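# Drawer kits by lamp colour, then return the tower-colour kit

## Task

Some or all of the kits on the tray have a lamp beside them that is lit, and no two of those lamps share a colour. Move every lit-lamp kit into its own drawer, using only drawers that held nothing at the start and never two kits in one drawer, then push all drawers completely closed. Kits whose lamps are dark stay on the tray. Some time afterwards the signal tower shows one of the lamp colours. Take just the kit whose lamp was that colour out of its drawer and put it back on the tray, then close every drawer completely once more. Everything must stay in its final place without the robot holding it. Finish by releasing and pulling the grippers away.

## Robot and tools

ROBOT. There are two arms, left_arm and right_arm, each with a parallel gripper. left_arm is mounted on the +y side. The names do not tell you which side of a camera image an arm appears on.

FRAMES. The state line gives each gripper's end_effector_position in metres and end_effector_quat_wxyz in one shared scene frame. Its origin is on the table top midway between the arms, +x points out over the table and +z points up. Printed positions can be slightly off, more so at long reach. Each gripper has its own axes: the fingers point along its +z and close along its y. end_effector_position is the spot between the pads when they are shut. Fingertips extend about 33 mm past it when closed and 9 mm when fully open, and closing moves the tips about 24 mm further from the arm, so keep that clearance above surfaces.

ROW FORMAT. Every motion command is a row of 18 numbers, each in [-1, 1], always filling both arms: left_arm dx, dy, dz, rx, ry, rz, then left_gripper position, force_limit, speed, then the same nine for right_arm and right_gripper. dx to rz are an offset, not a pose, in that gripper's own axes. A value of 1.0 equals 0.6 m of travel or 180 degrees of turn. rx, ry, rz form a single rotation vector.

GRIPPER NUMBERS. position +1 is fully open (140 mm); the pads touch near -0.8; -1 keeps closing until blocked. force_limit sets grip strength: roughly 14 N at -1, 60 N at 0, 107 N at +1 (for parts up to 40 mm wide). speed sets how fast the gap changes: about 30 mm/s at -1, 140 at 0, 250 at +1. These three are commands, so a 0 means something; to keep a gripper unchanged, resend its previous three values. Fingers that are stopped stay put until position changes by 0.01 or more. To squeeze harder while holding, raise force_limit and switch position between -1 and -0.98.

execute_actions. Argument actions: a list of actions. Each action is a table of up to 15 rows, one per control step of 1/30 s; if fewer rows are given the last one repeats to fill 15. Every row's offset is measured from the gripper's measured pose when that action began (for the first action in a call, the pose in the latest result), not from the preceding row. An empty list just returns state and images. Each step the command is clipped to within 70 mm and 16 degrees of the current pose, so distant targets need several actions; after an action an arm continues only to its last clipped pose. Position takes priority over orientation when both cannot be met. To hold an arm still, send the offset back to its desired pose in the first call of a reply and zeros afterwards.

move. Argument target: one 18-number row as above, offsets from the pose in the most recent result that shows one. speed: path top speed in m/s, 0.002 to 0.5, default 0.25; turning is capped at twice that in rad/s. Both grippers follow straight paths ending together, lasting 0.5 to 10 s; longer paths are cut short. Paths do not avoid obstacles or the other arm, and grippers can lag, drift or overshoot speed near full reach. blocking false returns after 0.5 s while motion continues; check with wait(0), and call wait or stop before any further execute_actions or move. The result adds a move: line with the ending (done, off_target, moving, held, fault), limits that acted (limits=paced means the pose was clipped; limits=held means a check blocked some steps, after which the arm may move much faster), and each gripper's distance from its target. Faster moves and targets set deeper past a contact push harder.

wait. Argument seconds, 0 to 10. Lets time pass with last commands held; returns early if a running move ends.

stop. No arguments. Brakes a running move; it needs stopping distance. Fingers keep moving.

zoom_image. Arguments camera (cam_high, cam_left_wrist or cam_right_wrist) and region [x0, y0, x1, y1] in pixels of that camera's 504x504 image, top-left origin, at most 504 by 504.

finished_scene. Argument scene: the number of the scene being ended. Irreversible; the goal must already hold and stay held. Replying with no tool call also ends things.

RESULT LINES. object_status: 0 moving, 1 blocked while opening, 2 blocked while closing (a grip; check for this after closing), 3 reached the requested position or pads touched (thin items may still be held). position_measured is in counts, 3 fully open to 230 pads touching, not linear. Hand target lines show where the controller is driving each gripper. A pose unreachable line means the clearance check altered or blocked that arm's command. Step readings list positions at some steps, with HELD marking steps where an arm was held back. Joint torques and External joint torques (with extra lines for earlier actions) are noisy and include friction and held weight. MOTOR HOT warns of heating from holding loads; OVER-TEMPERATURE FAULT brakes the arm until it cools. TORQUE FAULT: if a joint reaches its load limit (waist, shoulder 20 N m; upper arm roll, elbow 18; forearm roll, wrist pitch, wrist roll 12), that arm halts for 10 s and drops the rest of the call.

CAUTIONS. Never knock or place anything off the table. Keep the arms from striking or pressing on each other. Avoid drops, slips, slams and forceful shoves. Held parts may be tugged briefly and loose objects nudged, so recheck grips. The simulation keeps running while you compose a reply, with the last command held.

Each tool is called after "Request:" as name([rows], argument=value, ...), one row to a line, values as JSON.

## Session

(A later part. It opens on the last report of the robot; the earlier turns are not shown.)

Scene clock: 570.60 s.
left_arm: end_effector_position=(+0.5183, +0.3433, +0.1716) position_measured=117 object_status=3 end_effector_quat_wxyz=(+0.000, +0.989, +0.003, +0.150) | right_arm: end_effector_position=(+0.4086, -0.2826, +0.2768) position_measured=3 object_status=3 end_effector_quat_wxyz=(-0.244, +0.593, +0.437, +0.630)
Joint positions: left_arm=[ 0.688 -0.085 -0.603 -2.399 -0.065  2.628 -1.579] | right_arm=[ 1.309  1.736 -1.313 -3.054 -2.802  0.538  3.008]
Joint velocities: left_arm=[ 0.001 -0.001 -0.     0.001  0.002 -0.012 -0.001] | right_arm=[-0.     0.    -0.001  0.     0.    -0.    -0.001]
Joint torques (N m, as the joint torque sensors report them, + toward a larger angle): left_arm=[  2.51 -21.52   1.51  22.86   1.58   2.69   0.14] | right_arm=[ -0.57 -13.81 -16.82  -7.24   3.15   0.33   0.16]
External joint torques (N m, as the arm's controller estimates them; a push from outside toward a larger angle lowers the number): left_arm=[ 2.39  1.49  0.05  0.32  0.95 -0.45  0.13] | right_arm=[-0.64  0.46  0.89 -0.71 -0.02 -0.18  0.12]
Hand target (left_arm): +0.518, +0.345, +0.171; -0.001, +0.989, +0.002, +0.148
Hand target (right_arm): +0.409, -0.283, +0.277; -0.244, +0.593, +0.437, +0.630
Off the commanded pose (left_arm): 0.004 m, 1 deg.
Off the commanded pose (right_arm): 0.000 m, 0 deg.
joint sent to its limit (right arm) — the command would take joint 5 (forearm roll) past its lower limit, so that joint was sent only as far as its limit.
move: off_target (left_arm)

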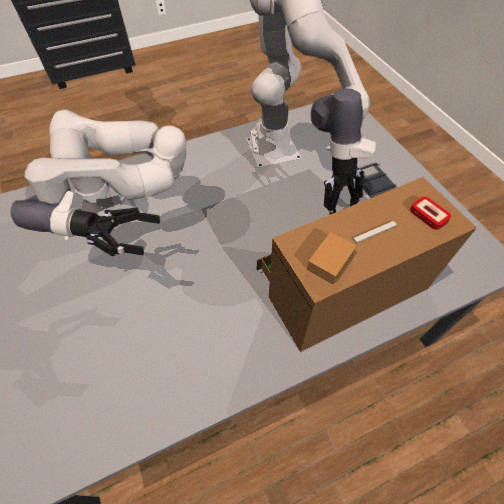

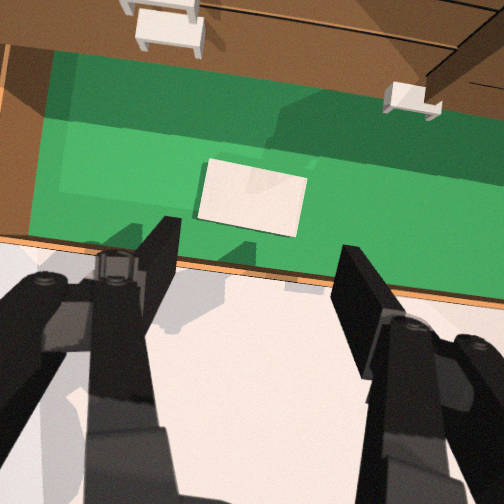

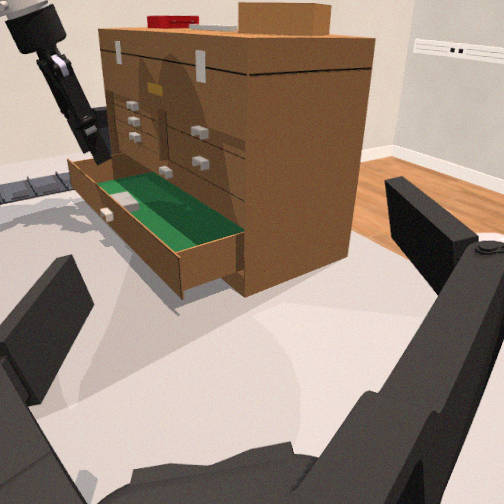

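Request:
move(target=[-0.135,0,0.084,0,-0.03,0,0.1,0,0,0,0,0,0,0,0,1,0,0], speed=0.07)

Request:
move(target=[0,0.135,0,0,0,0,0.1,0,0,0,0,0,0,0,0,1,0,0], speed=0.07)

Scene clock: 575.50 s.
left_arm: end_effector_position=(+0.4566, +0.3425, +0.1001) position_measured=117 object_status=3 end_effector_quat_wxyz=(+0.002, +0.995, +0.002, +0.102) | right_arm: end_effector_position=(+0.4086, -0.2826, +0.2768) position_measured=3 object_status=3 end_effector_quat_wxyz=(-0.244, +0.593, +0.437, +0.630)
Joint positions: left_arm=[ 0.686 -0.063 -0.612 -2.553 -0.063  2.706 -1.583] | right_arm=[ 1.309  1.736 -1.313 -3.054 -2.802  0.538  3.008]
Joint velocities: left_arm=[-0.    -0.001 -0.     0.002  0.003  0.016 -0.007] | right_arm=[-0.001  0.001 -0.     0.001 -0.001 -0.    -0.002]
Joint torques (N m, as the joint torque sensors report them, + toward a larger angle): left_arm=[  0.37 -20.17  -0.14  18.07   1.47   3.4   -0.12] | right_arm=[ -0.51 -13.82 -16.81  -7.03   3.15   0.39   0.17]
External joint torques (N m, as the arm's controller estimates them; a push from outside toward a larger angle lowers the number): left_arm=[ 0.36  1.63 -1.08 -2.22  0.95  0.43 -0.13] | right_arm=[-0.47  0.42  0.89 -0.45 -0.02 -0.14  0.13]
Hand target (left_arm): +0.457, +0.342, +0.099; +0.001, +0.995, +0.002, +0.103
Hand target (right_arm): +0.409, -0.283, +0.277; -0.244, +0.593, +0.437, +0.630
Off the commanded pose (left_arm): 0.001 m, 0 deg.
Off the commanded pose (right_arm): 0.000 m, 0 deg.
joint sent to its limit (right arm) — the command would take joint 5 (forearm roll) past its lower limit, so that joint was sent only as far as its limit.
move: done

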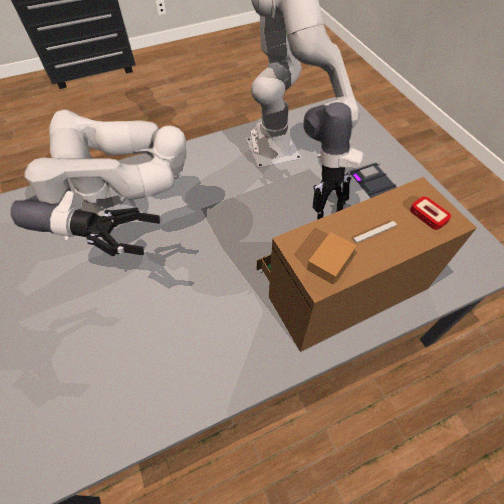

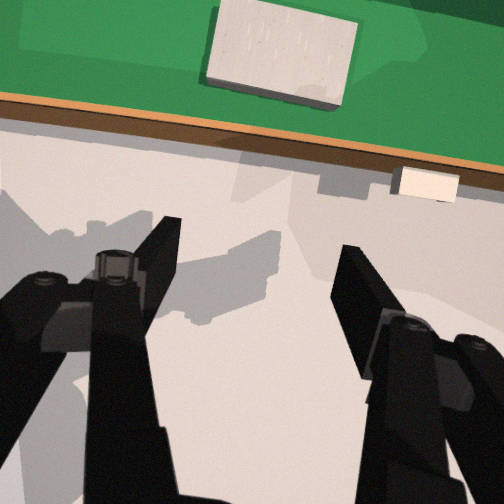

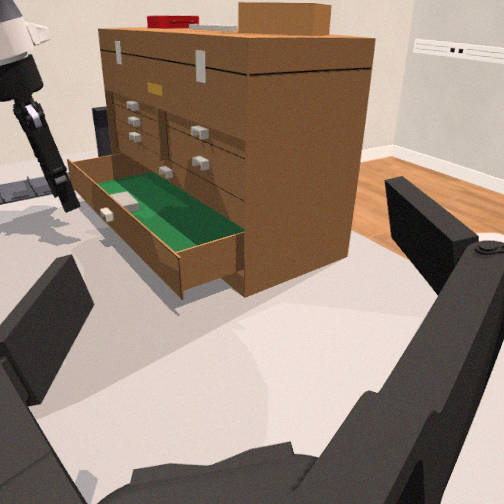

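Scene clock: 577.30 s.
left_arm: end_effector_position=(+0.4572, +0.2611, +0.1012) position_measured=117 object_status=3 end_effector_quat_wxyz=(+0.002, +0.995, -0.003, +0.104) | right_arm: end_effector_position=(+0.4086, -0.2826, +0.2768) position_measured=3 object_status=3 end_effector_quat_wxyz=(-0.244, +0.593, +0.437, +0.630)
Joint positions: left_arm=[ 0.667 -0.035 -0.753 -2.517  0.04   2.697 -1.821] | right_arm=[ 1.309  1.736 -1.313 -3.054 -2.802  0.538  3.008]
Joint velocities: left_arm=[ 0.001  0.    -0.     0.001  0.008 -0.003 -0.042] | right_arm=[ 0. -0.  0.  0. -0.  0.  0.]
Joint torques (N m, as the joint torque sensors report them, + toward a larger angle): left_arm=[  1.53 -18.93  -0.28  21.5    1.46   2.48  -0.03] | right_arm=[ -0.42 -13.55 -16.72  -7.11   3.13   0.37   0.14]
External joint torques (N m, as the arm's controller estimates them; a push from outside toward a larger angle lowers the number): left_arm=[ 1.45  1.37 -1.    1.06  1.   -0.46 -0.04] | right_arm=[-0.41  0.72  1.   -0.52 -0.04 -0.15  0.1 ]
Hand target (left_arm): +0.457, +0.261, +0.101; +0.002, +0.995, +0.003, +0.103
Hand target (right_arm): +0.409, -0.283, +0.277; -0.244, +0.593, +0.437, +0.630
Off the commanded pose (left_arm): 0.001 m, 1 deg.
Off the commanded pose (right_arm): 0.000 m, 0 deg.
joint sent to its limit (right arm) — the command would take joint 5 (forearm roll) past its lower limit, so that joint was sent only as far as its limit.
move: done

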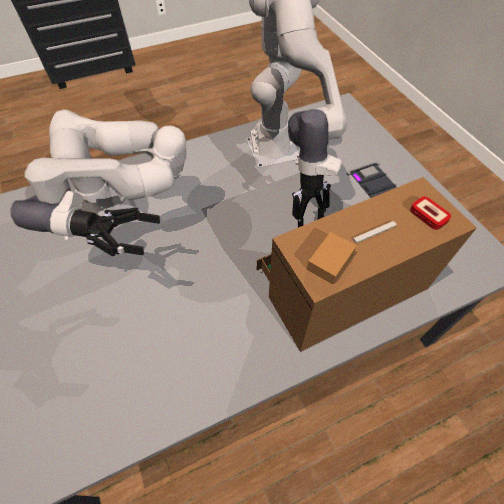

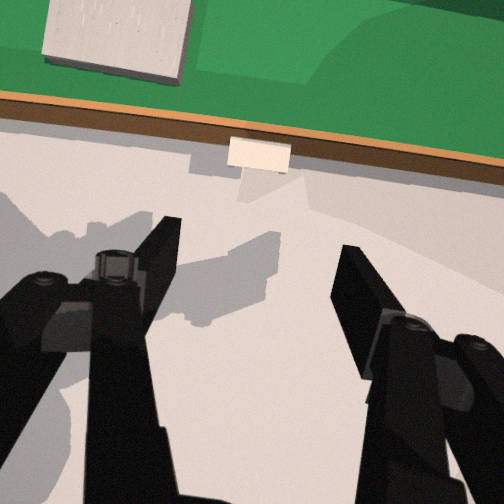

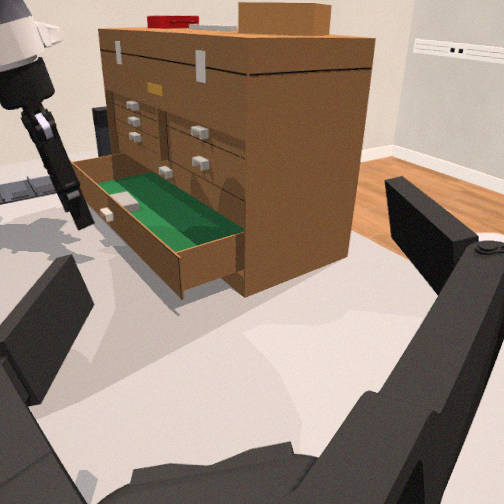

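Request:
move(target=[0.049,-0.008,0.012,0,0,0,0.1,0,0,0,0,0,0,0,0,1,0,0], speed=0.04)

Request:
move(target=[0,0,0,0,0,0,-1,0,0,0,0,0,0,0,0,1,0,0])

Scene clock: 579.87 s.
left_arm: end_effector_position=(+0.4877, +0.2658, +0.1008) position_measured=117 object_status=3 end_effector_quat_wxyz=(+0.003, +0.994, -0.007, +0.106) | right_arm: end_effector_position=(+0.4086, -0.2826, +0.2768) position_measured=3 object_status=3 end_effector_quat_wxyz=(-0.244, +0.593, +0.437, +0.630)
Joint positions: left_arm=[ 0.679  0.066 -0.732 -2.424  0.168  2.678 -1.882] | right_arm=[ 1.309  1.736 -1.313 -3.054 -2.802  0.538  3.008]
Joint velocities: left_arm=[-0.     0.003  0.     0.004  0.015 -0.006 -0.027] | right_arm=[ 0.     0.001  0.001  0.002 -0.001  0.001 -0.002]
Joint torques (N m, as the joint torque sensors report them, + toward a larger angle): left_arm=[ -0.19 -22.4   -0.84  21.44   1.4    2.48   0.05] | right_arm=[ -0.44 -13.96 -16.65  -7.42   3.15   0.37   0.14]
External joint torques (N m, as the arm's controller estimates them; a push from outside toward a larger angle lowers the number): left_arm=[-0.14  1.26  0.46  0.65  0.92 -0.47  0.05] | right_arm=[-0.45  0.33  1.05 -0.85 -0.02 -0.16  0.1 ]
Hand target (left_arm): +0.488, +0.267, +0.101; +0.002, +0.994, -0.003, +0.105
Hand target (right_arm): +0.409, -0.283, +0.277; -0.244, +0.593, +0.437, +0.630
Off the commanded pose (left_arm): 0.001 m, 0 deg.
Off the commanded pose (right_arm): 0.000 m, 0 deg.
joint sent to its limit (right arm) — the command would take joint 5 (forearm roll) past its lower limit, so that joint was sent only as far as its limit.
move: done

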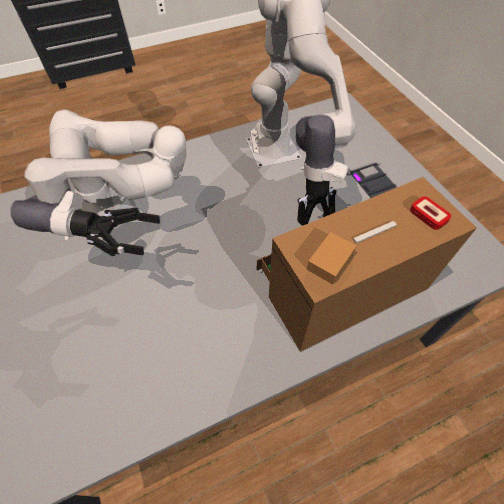

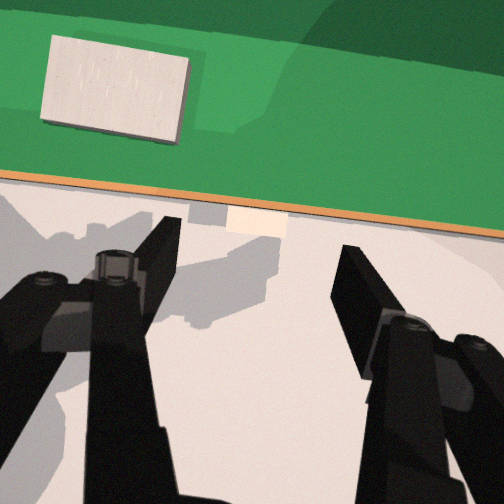

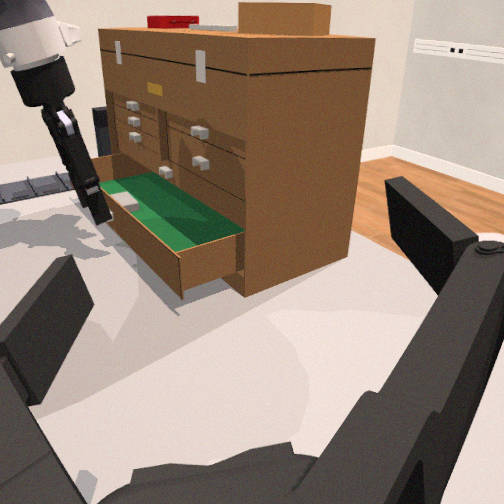

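Scene clock: 580.60 s.
left_arm: end_effector_position=(+0.4879, +0.2662, +0.1011) position_measured=233 object_status=3 end_effector_quat_wxyz=(+0.003, +0.994, -0.006, +0.106) | right_arm: end_effector_position=(+0.4086, -0.2826, +0.2768) position_measured=3 object_status=3 end_effector_quat_wxyz=(-0.244, +0.593, +0.437, +0.630)
Joint positions: left_arm=[ 0.679  0.065 -0.732 -2.424  0.168  2.678 -1.882] | right_arm=[ 1.309  1.736 -1.313 -3.054 -2.802  0.538  3.008]
Joint velocities: left_arm=[ 0.001 -0.    -0.     0.    -0.    -0.    -0.002] | right_arm=[ 0.001  0.    -0.001 -0.001 -0.    -0.    -0.001]
Joint torques (N m, as the joint torque sensors report them, + toward a larger angle): left_arm=[  0.35 -23.27  -1.59  20.13   0.45   2.92   0.1 ] | right_arm=[ -0.55 -13.99 -16.86  -7.26   3.12   0.37   0.12]
External joint torques (N m, as the arm's controller estimates them; a push from outside toward a larger angle lowers the number): left_arm=[ 0.28  0.32 -0.43 -0.62 -0.02 -0.02  0.09] | right_arm=[-0.54  0.28  0.87 -0.62 -0.06 -0.16  0.08]
Hand target (left_arm): +0.488, +0.266, +0.101; +0.003, +0.994, -0.007, +0.106
Hand target (right_arm): +0.409, -0.283, +0.277; -0.244, +0.593, +0.437, +0.630
Off the commanded pose (left_arm): 0.000 m, 0 deg.
Off the commanded pose (right_arm): 0.000 m, 0 deg.
joint sent to its limit (right arm) — the command would take joint 5 (forearm roll) past its lower limit, so that joint was sent only as far as its limit.
move: done

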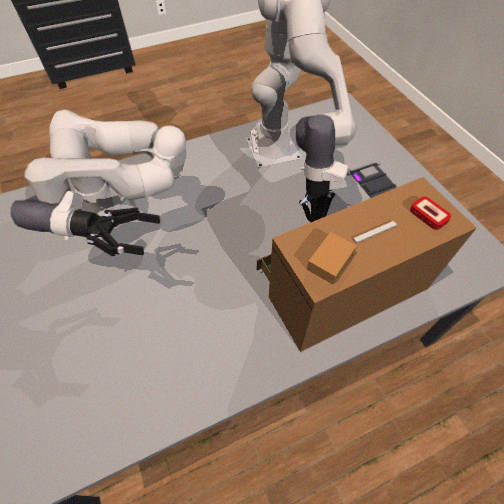

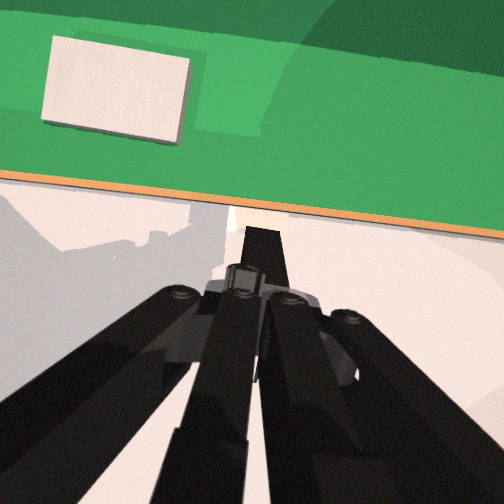

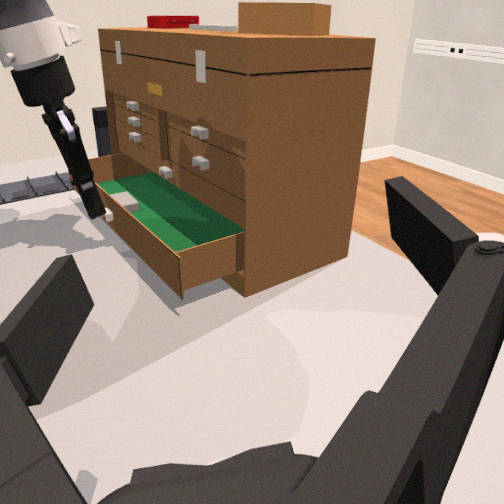

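Request:
move(target=[0.094,0,0.017,0,0.1,0,-1,0,0,0,0,0,0,0,0,1,0,0], speed=0.05)

Request:
zoom_image(camera="cam_right_wrist", region=[60,120,200,260])

Scene clock: 586.77 s.
left_arm: end_effector_position=(+0.5424, +0.2702, +0.0983) position_measured=233 object_status=3 end_effector_quat_wxyz=(-0.004, +0.967, -0.020, +0.253) | right_arm: end_effector_position=(+0.4086, -0.2826, +0.2768) position_measured=3 object_status=3 end_effector_quat_wxyz=(-0.244, +0.593, +0.437, +0.630)
Joint positions: left_arm=[ 0.356  0.148 -0.285 -2.441  0.952  3.064 -2.514] | right_arm=[ 1.309  1.736 -1.313 -3.054 -2.802  0.538  3.008]
Joint velocities: left_arm=[-0.073  0.001  0.079  0.007  0.095  0.01  -0.135] | right_arm=[ 0.001  0.    -0.     0.001 -0.001  0.001  0.001]
Joint torques (N m, as the joint torque sensors report them, + toward a larger angle): left_arm=[ -1.41 -29.59  -1.58  21.69   0.35   3.78  -0.12] | right_arm=[ -0.61 -13.67 -16.73  -7.26   3.15   0.38   0.13]
External joint torques (N m, as the arm's controller estimates them; a push from outside toward a larger angle lowers the number): left_arm=[-1.53  0.78 -0.26  2.52  1.02  0.95 -0.13] | right_arm=[-0.64  0.6   0.98 -0.71 -0.02 -0.14  0.09]
Hand target (left_arm): +0.546, +0.267, +0.102; +0.003, +0.966, -0.006, +0.258
Hand target (right_arm): +0.409, -0.283, +0.277; -0.244, +0.593, +0.437, +0.630
Off the commanded pose (left_arm): 0.007 m, 2 deg.
Off the commanded pose (right_arm): 0.000 m, 0 deg.
joint sent to its limit (right arm) — the command would take joint 5 (forearm roll) past its lower limit, so that joint was sent only as far as its limit.
move: off_target (left_arm)

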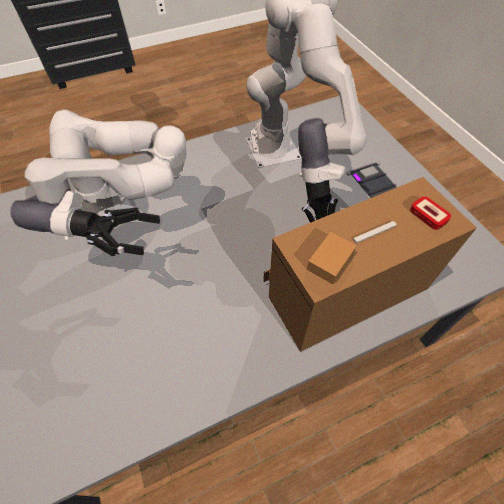

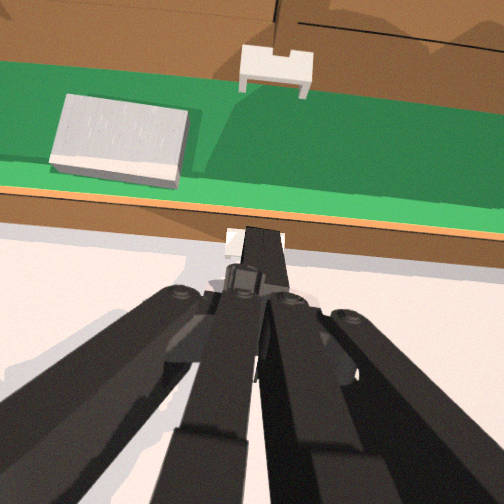

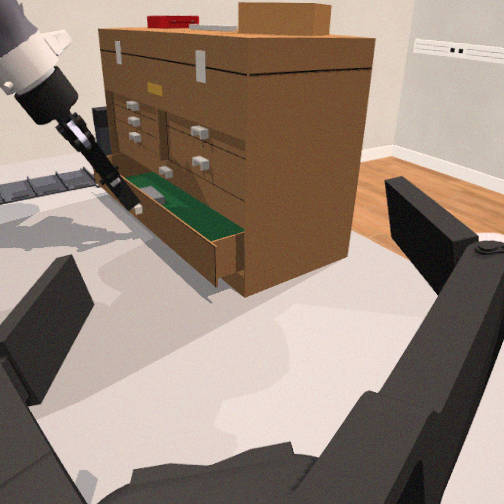

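Region (60, 120, 200, 260) of cam_right_wrist's 504x504 image, scaled by 3.600, with more detail than that image has.

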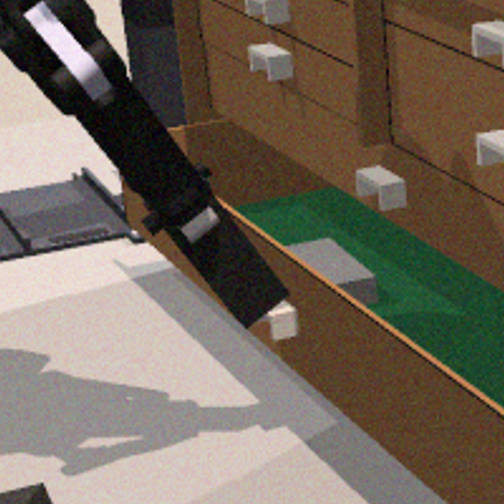

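Request:
move(target=[0,0,-0.005,0,0,0,0.1,0,0,0,0,0,0,0,0,1,0,0])

Request:
move(target=[-0.012,0.006,0.011,0,0.11,-0.01,0.1,0,0,0,0,0,0,0,0,1,0,0], speed=0.06)

Scene clock: 589.77 s.
left_arm: end_effector_position=(+0.5420, +0.2686, +0.1015) position_measured=117 object_status=0 end_effector_quat_wxyz=(-0.001, +0.967, -0.015, +0.255) | right_arm: end_effector_position=(+0.4086, -0.2826, +0.2768) position_measured=3 object_status=3 end_effector_quat_wxyz=(-0.244, +0.593, +0.437, +0.630)
Joint positions: left_arm=[ 0.366  0.14  -0.297 -2.446  0.947  3.065 -2.521] | right_arm=[ 1.309  1.736 -1.313 -3.054 -2.802  0.538  3.008]
Joint velocities: left_arm=[ 0.016 -0.001 -0.019 -0.002 -0.023 -0.003  0.042] | right_arm=[ 0.001 -0.001  0.001 -0.     0.     0.    -0.001]
Joint torques (N m, as the joint torque sensors report them, + toward a larger angle): left_arm=[  1.63 -29.81  -2.65  17.36  -1.7    2.41   0.33] | right_arm=[ -0.43 -13.83 -16.82  -7.43   3.15   0.37   0.13]
External joint torques (N m, as the arm's controller estimates them; a push from outside toward a larger angle lowers the number): left_arm=[ 1.71  0.38 -1.23 -1.99 -1.08 -0.42  0.31] | right_arm=[-0.49  0.44  0.88 -0.84 -0.02 -0.14  0.09]
Hand target (left_arm): +0.541, +0.270, +0.101; -0.004, +0.967, -0.019, +0.254
Hand target (right_arm): +0.409, -0.283, +0.277; -0.244, +0.593, +0.437, +0.630
Off the commanded pose (left_arm): 0.002 m, 1 deg.
Off the commanded pose (right_arm): 0.000 m, 0 deg.
joint sent to its limit (right arm) — the command would take joint 5 (forearm roll) past its lower limit, so that joint was sent only as far as its limit.
move: done

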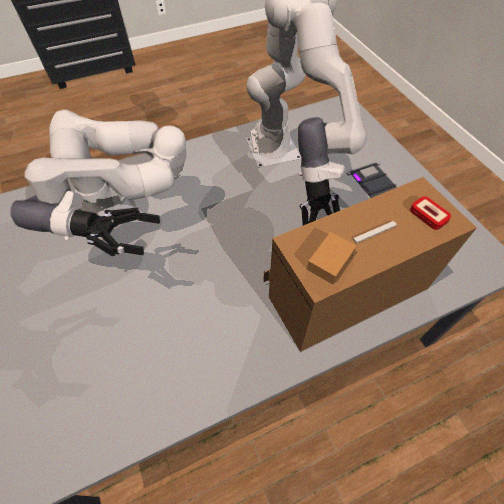

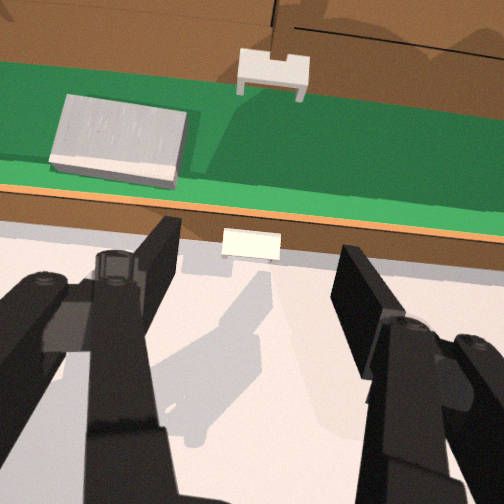

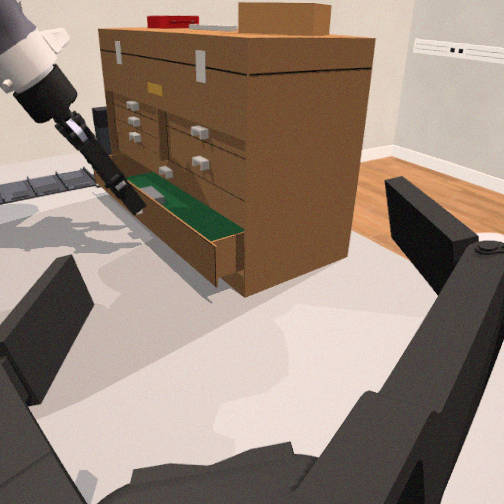

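Scene clock: 592.90 s.
left_arm: end_effector_position=(+0.5389, +0.2686, +0.0916) position_measured=117 object_status=3 end_effector_quat_wxyz=(-0.003, +0.958, -0.019, +0.286) | right_arm: end_effector_position=(+0.4086, -0.2826, +0.2768) position_measured=3 object_status=3 end_effector_quat_wxyz=(-0.244, +0.593, +0.437, +0.630)
Joint positions: left_arm=[ 0.001  0.172  0.112 -2.392  1.462  3.15  -3.022] | right_arm=[ 1.309  1.736 -1.313 -3.054 -2.802  0.538  3.008]
Joint velocities: left_arm=[-0.092  0.002  0.092  0.001 -0.008  0.013 -0.001] | right_arm=[-0.     0.001  0.     0.001 -0.001  0.001 -0.002]
Joint torques (N m, as the joint torque sensors report them, + toward a larger angle): left_arm=[ -0.61 -29.79   0.75  20.18  -2.42   2.62  -0.14] | right_arm=[ -0.37 -13.84 -16.83  -7.12   3.14   0.37   0.17]
External joint torques (N m, as the arm's controller estimates them; a push from outside toward a larger angle lowers the number): left_arm=[-0.63  2.53  0.62  1.46 -1.1   0.44 -0.15] | right_arm=[-0.36  0.43  0.84 -0.54 -0.03 -0.16  0.12]
Hand target (left_arm): +0.540, +0.267, +0.092; -0.000, +0.958, -0.016, +0.286
Hand target (right_arm): +0.409, -0.283, +0.277; -0.244, +0.593, +0.437, +0.630
Off the commanded pose (left_arm): 0.003 m, 16 deg; orientation clipped at the last step of the last action.
Off the commanded pose (right_arm): 0.000 m, 0 deg.
joint sent to its limit (left arm) — the command would take joint 7 (wrist roll) past its lower limit, so that joint was sent only as far as its limit.
joint sent to its limit (right arm) — the command would take joint 5 (forearm roll) past its lower limit, so that joint was sent only as far as its limit.
move: off_target (left_arm); limits=paced

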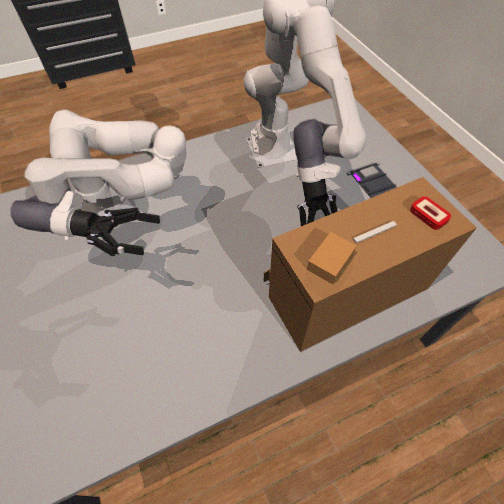

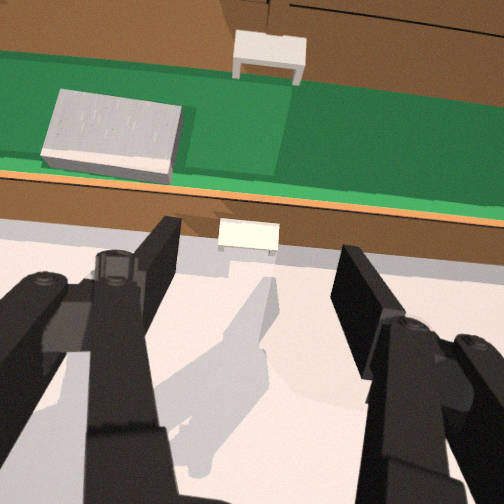

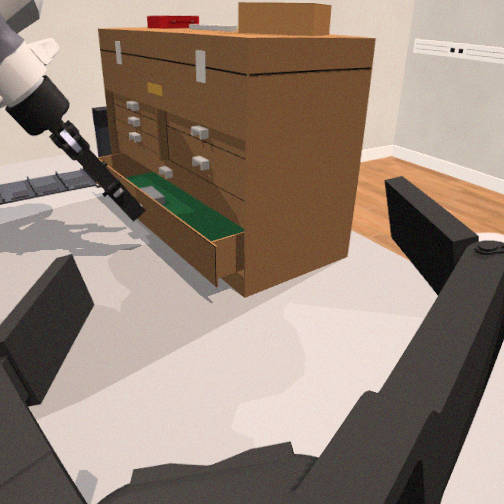

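Request:
move(target=[0.085,0.004,0.056,0,-0.012,0,0.1,0,0,0,0,0,0,0,0,1,0,0], speed=0.04)

Request:
zoom_image(camera="cam_right_wrist", region=[90,140,260,310])

Scene clock: 597.93 s.
left_arm: end_effector_position=(+0.5961, +0.2642, +0.0892) position_measured=117 object_status=3 end_effector_quat_wxyz=(-0.000, +0.964, -0.007, +0.266) | right_arm: end_effector_position=(+0.4086, -0.2826, +0.2768) position_measured=3 object_status=3 end_effector_quat_wxyz=(-0.244, +0.593, +0.437, +0.630)
Joint positions: left_arm=[ 0.285  0.293 -0.22  -2.266  1.017  3.046 -2.591] | right_arm=[ 1.309  1.736 -1.313 -3.054 -2.802  0.538  3.008]
Joint velocities: left_arm=[ 0.06   0.003 -0.063  0.002 -0.028 -0.02   0.071] | right_arm=[-0.    -0.001  0.002  0.001 -0.    -0.     0.   ]
Joint torques (N m, as the joint torque sensors report them, + toward a larger angle): left_arm=[  1.74 -33.99  -4.46  22.61  -1.71   3.32   0.56] | right_arm=[ -0.5  -13.8  -16.53  -7.27   3.14   0.38   0.12]
External joint torques (N m, as the arm's controller estimates them; a push from outside toward a larger angle lowers the number): left_arm=[ 1.74  1.98 -2.19  3.01 -1.04  0.56  0.54] | right_arm=[-0.48  0.49  1.14 -0.67 -0.03 -0.14  0.08]
Hand target (left_arm): +0.599, +0.263, +0.092; -0.001, +0.963, -0.018, +0.268
Hand target (right_arm): +0.409, -0.283, +0.277; -0.244, +0.593, +0.437, +0.630
Off the commanded pose (left_arm): 0.004 m, 1 deg.
Off the commanded pose (right_arm): 0.000 m, 0 deg.
joint sent to its limit (right arm) — the command would take joint 5 (forearm roll) past its lower limit, so that joint was sent only as far as its limit.
move: off_target (left_arm)

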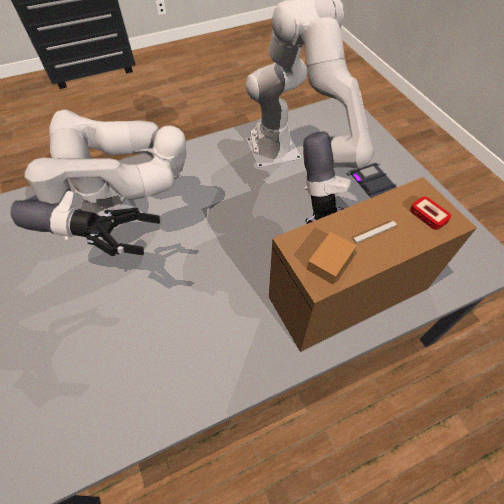

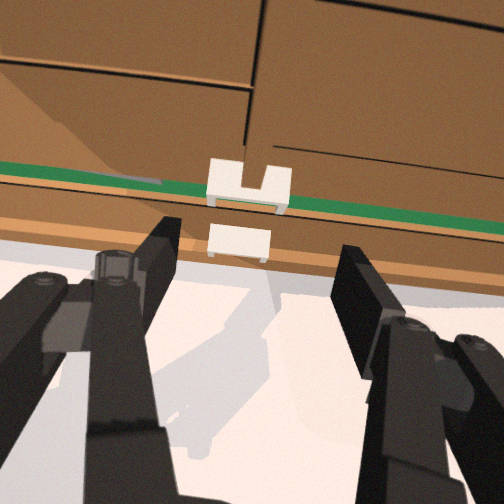

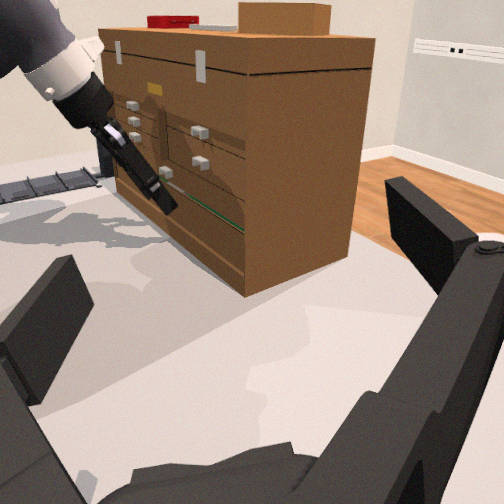

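Region (90, 140, 260, 310) of cam_right_wrist's 504x504 image, scaled by 2.965, with more detail than that image has.

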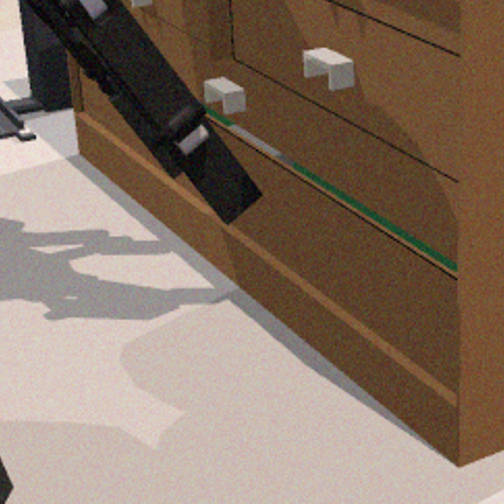

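Working; ~1 cm left.

Request:
move(target=[0.026,0,0.008,0,0,0,0.1,0,0,0,0,0,0,0,0,1,0,0], speed=0.03)

Request:
zoom_image(camera="cam_right_wrist", region=[90,140,260,310])

Scene clock: 599.93 s.
left_arm: end_effector_position=(+0.6063, +0.2641, +0.0892) position_measured=117 object_status=3 end_effector_quat_wxyz=(-0.001, +0.965, -0.002, +0.262) | right_arm: end_effector_position=(+0.4086, -0.2826, +0.2768) position_measured=3 object_status=3 end_effector_quat_wxyz=(-0.244, +0.593, +0.437, +0.630)
Joint positions: left_arm=[ 0.315  0.317 -0.26  -2.232  0.973  3.017 -2.552] | right_arm=[ 1.309  1.736 -1.313 -3.054 -2.802  0.538  3.008]
Joint velocities: left_arm=[ 0.024  0.002 -0.028  0.006 -0.005 -0.022  0.013] | right_arm=[-0.    -0.001 -0.001 -0.     0.002 -0.     0.001]
Joint torques (N m, as the joint torque sensors report them, + toward a larger angle): left_arm=[  2.04 -33.45  -4.17  25.49  -1.7    3.67   0.71] | right_arm=[ -0.42 -13.84 -16.67  -7.2    3.15   0.35   0.15]
External joint torques (N m, as the arm's controller estimates them; a push from outside toward a larger angle lowers the number): left_arm=[ 1.93  3.15 -1.43  5.65 -1.12  0.87  0.7 ] | right_arm=[-0.4   0.42  1.05 -0.55 -0.03 -0.18  0.11]
Hand target (left_arm): +0.612, +0.264, +0.093; -0.000, +0.964, -0.007, +0.266
Hand target (right_arm): +0.409, -0.283, +0.277; -0.244, +0.593, +0.437, +0.630
Off the commanded pose (left_arm): 0.007 m, 1 deg.
Off the commanded pose (right_arm): 0.000 m, 0 deg.
joint sent to its limit (right arm) — the command would take joint 5 (forearm roll) past its lower limit, so that joint was sent only as far as its limit.
move: off_target (left_arm)

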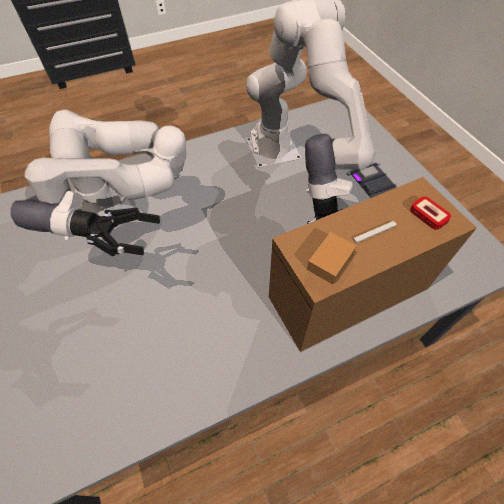

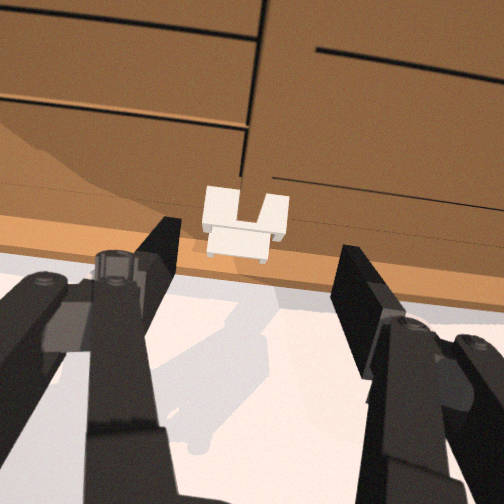

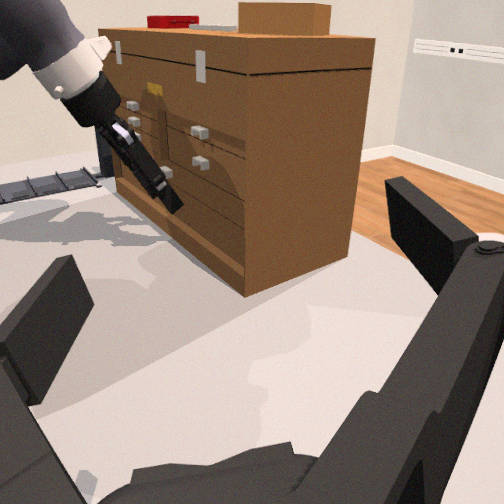

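Region (90, 140, 260, 310) of cam_right_wrist's 504x504 image, scaled by 2.965, with more detail than that image has.

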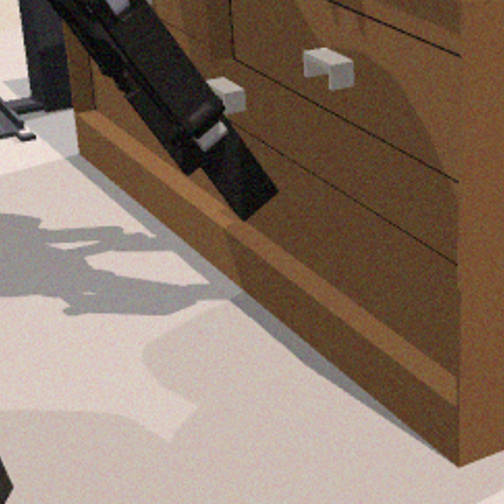

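Request:
move(target=[-0.012,0,-0.2,0,0,0,0.1,0,0,0,0,0,0,0,0,1,0,0], speed=0.1)

Request:
move(target=[0,0.21,0,0,0.06,0,0.1,0,0,0,0,0,0,0,0,1,0,0], speed=0.08)

Scene clock: 603.80 s.
left_arm: end_effector_position=(+0.5390, +0.2631, +0.1899) position_measured=117 object_status=3 end_effector_quat_wxyz=(+0.000, +0.965, +0.003, +0.261) | right_arm: end_effector_position=(+0.4086, -0.2826, +0.2768) position_measured=3 object_status=3 end_effector_quat_wxyz=(-0.244, +0.593, +0.437, +0.630)
Joint positions: left_arm=[ 0.281 -0.098 -0.322 -2.502  0.287  2.921 -2.023] | right_arm=[ 1.309  1.736 -1.313 -3.054 -2.802  0.538  3.008]
Joint velocities: left_arm=[-0.018 -0.001  0.017  0.001 -0.017 -0.004  0.054] | right_arm=[ 0.001 -0.001 -0.    -0.     0.001  0.001 -0.   ]
Joint torques (N m, as the joint torque sensors report them, + toward a larger angle): left_arm=[ -1.61 -23.64   0.73  21.72  -0.89   2.77   0.25] | right_arm=[ -0.72 -13.97 -16.62  -7.26   3.11   0.38   0.17]
External joint torques (N m, as the arm's controller estimates them; a push from outside toward a larger angle lowers the number): left_arm=[-1.62  1.52 -0.11 -0.31 -1.04 -0.5   0.24] | right_arm=[-0.77  0.31  1.08 -0.67 -0.06 -0.14  0.12]
Hand target (left_arm): +0.539, +0.263, +0.189; -0.001, +0.966, -0.004, +0.259
Hand target (right_arm): +0.409, -0.283, +0.277; -0.244, +0.593, +0.437, +0.630
Off the commanded pose (left_arm): 0.001 m, 1 deg.
Off the commanded pose (right_arm): 0.000 m, 0 deg.
joint sent to its limit (right arm) — the command would take joint 5 (forearm roll) past its lower limit, so that joint was sent only as far as its limit.
move: done

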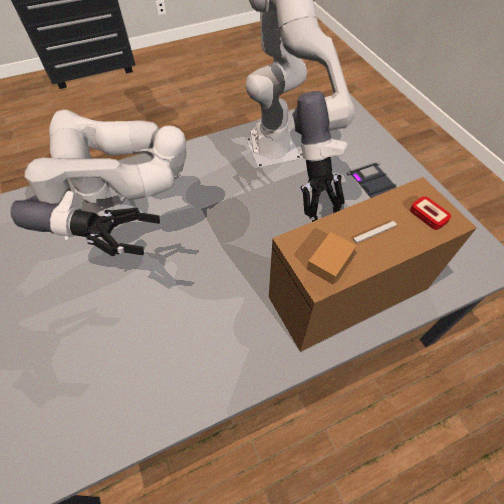

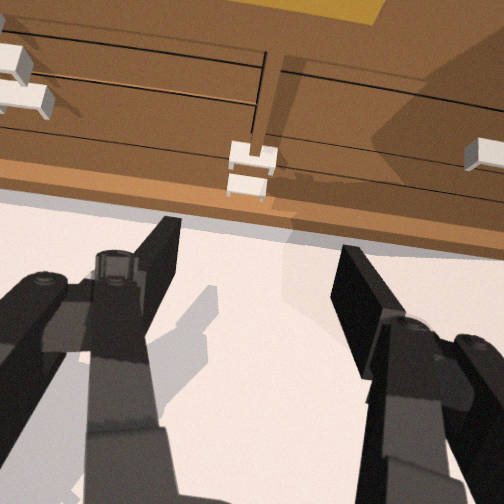

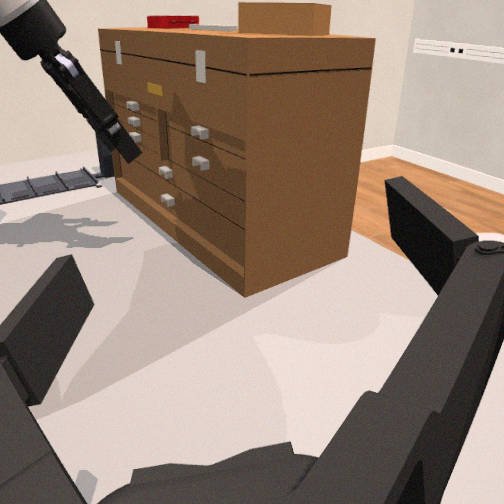

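Scene clock: 606.70 s.
left_arm: end_effector_position=(+0.5412, +0.1372, +0.1937) position_measured=117 object_status=3 end_effector_quat_wxyz=(-0.000, +0.939, -0.003, +0.344) | right_arm: end_effector_position=(+0.4086, -0.2826, +0.2768) position_measured=3 object_status=3 end_effector_quat_wxyz=(-0.244, +0.593, +0.437, +0.630)
Joint positions: left_arm=[ 0.47  -0.001 -0.693 -2.376  1.181  2.897 -3.013] | right_arm=[ 1.309  1.736 -1.313 -3.054 -2.802  0.538  3.008]
Joint velocities: left_arm=[ 0.005 -0.001 -0.007 -0.     0.002 -0.002 -0.031] | right_arm=[ 0.    -0.001  0.     0.001 -0.001 -0.    -0.001]
Joint torques (N m, as the joint torque sensors report them, + toward a larger angle): left_arm=[  1.81 -21.48  -2.03  22.89   0.05   1.64  -0.18] | right_arm=[ -0.4  -14.16 -16.49  -7.21   3.14   0.4    0.14]
External joint torques (N m, as the arm's controller estimates them; a push from outside toward a larger angle lowers the number): left_arm=[ 1.87  0.68 -1.99  0.87  0.98 -0.43 -0.2 ] | right_arm=[-0.44  0.1   1.19 -0.63 -0.03 -0.12  0.1 ]
Hand target (left_arm): +0.542, +0.138, +0.194; +0.000, +0.938, +0.003, +0.345
Hand target (right_arm): +0.409, -0.283, +0.277; -0.244, +0.593, +0.437, +0.630
Off the commanded pose (left_arm): 0.004 m, 1 deg.
Off the commanded pose (right_arm): 0.000 m, 0 deg.
joint sent to its limit (left arm) — the command would take joint 7 (wrist roll) past its lower limit, so that joint was sent only as far as its limit.
joint sent to its limit (right arm) — the command would take joint 5 (forearm roll) past its lower limit, so that joint was sent only as far as its limit.
move: off_target (left_arm)

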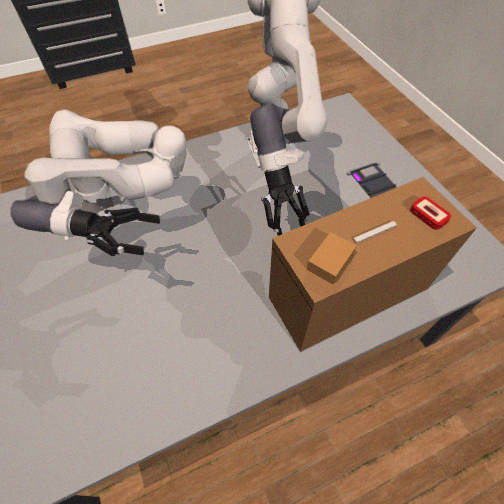

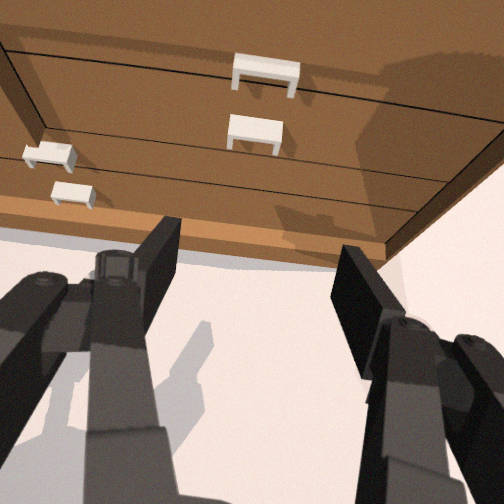

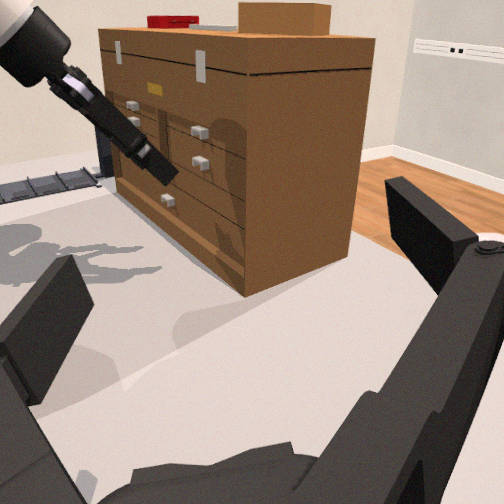

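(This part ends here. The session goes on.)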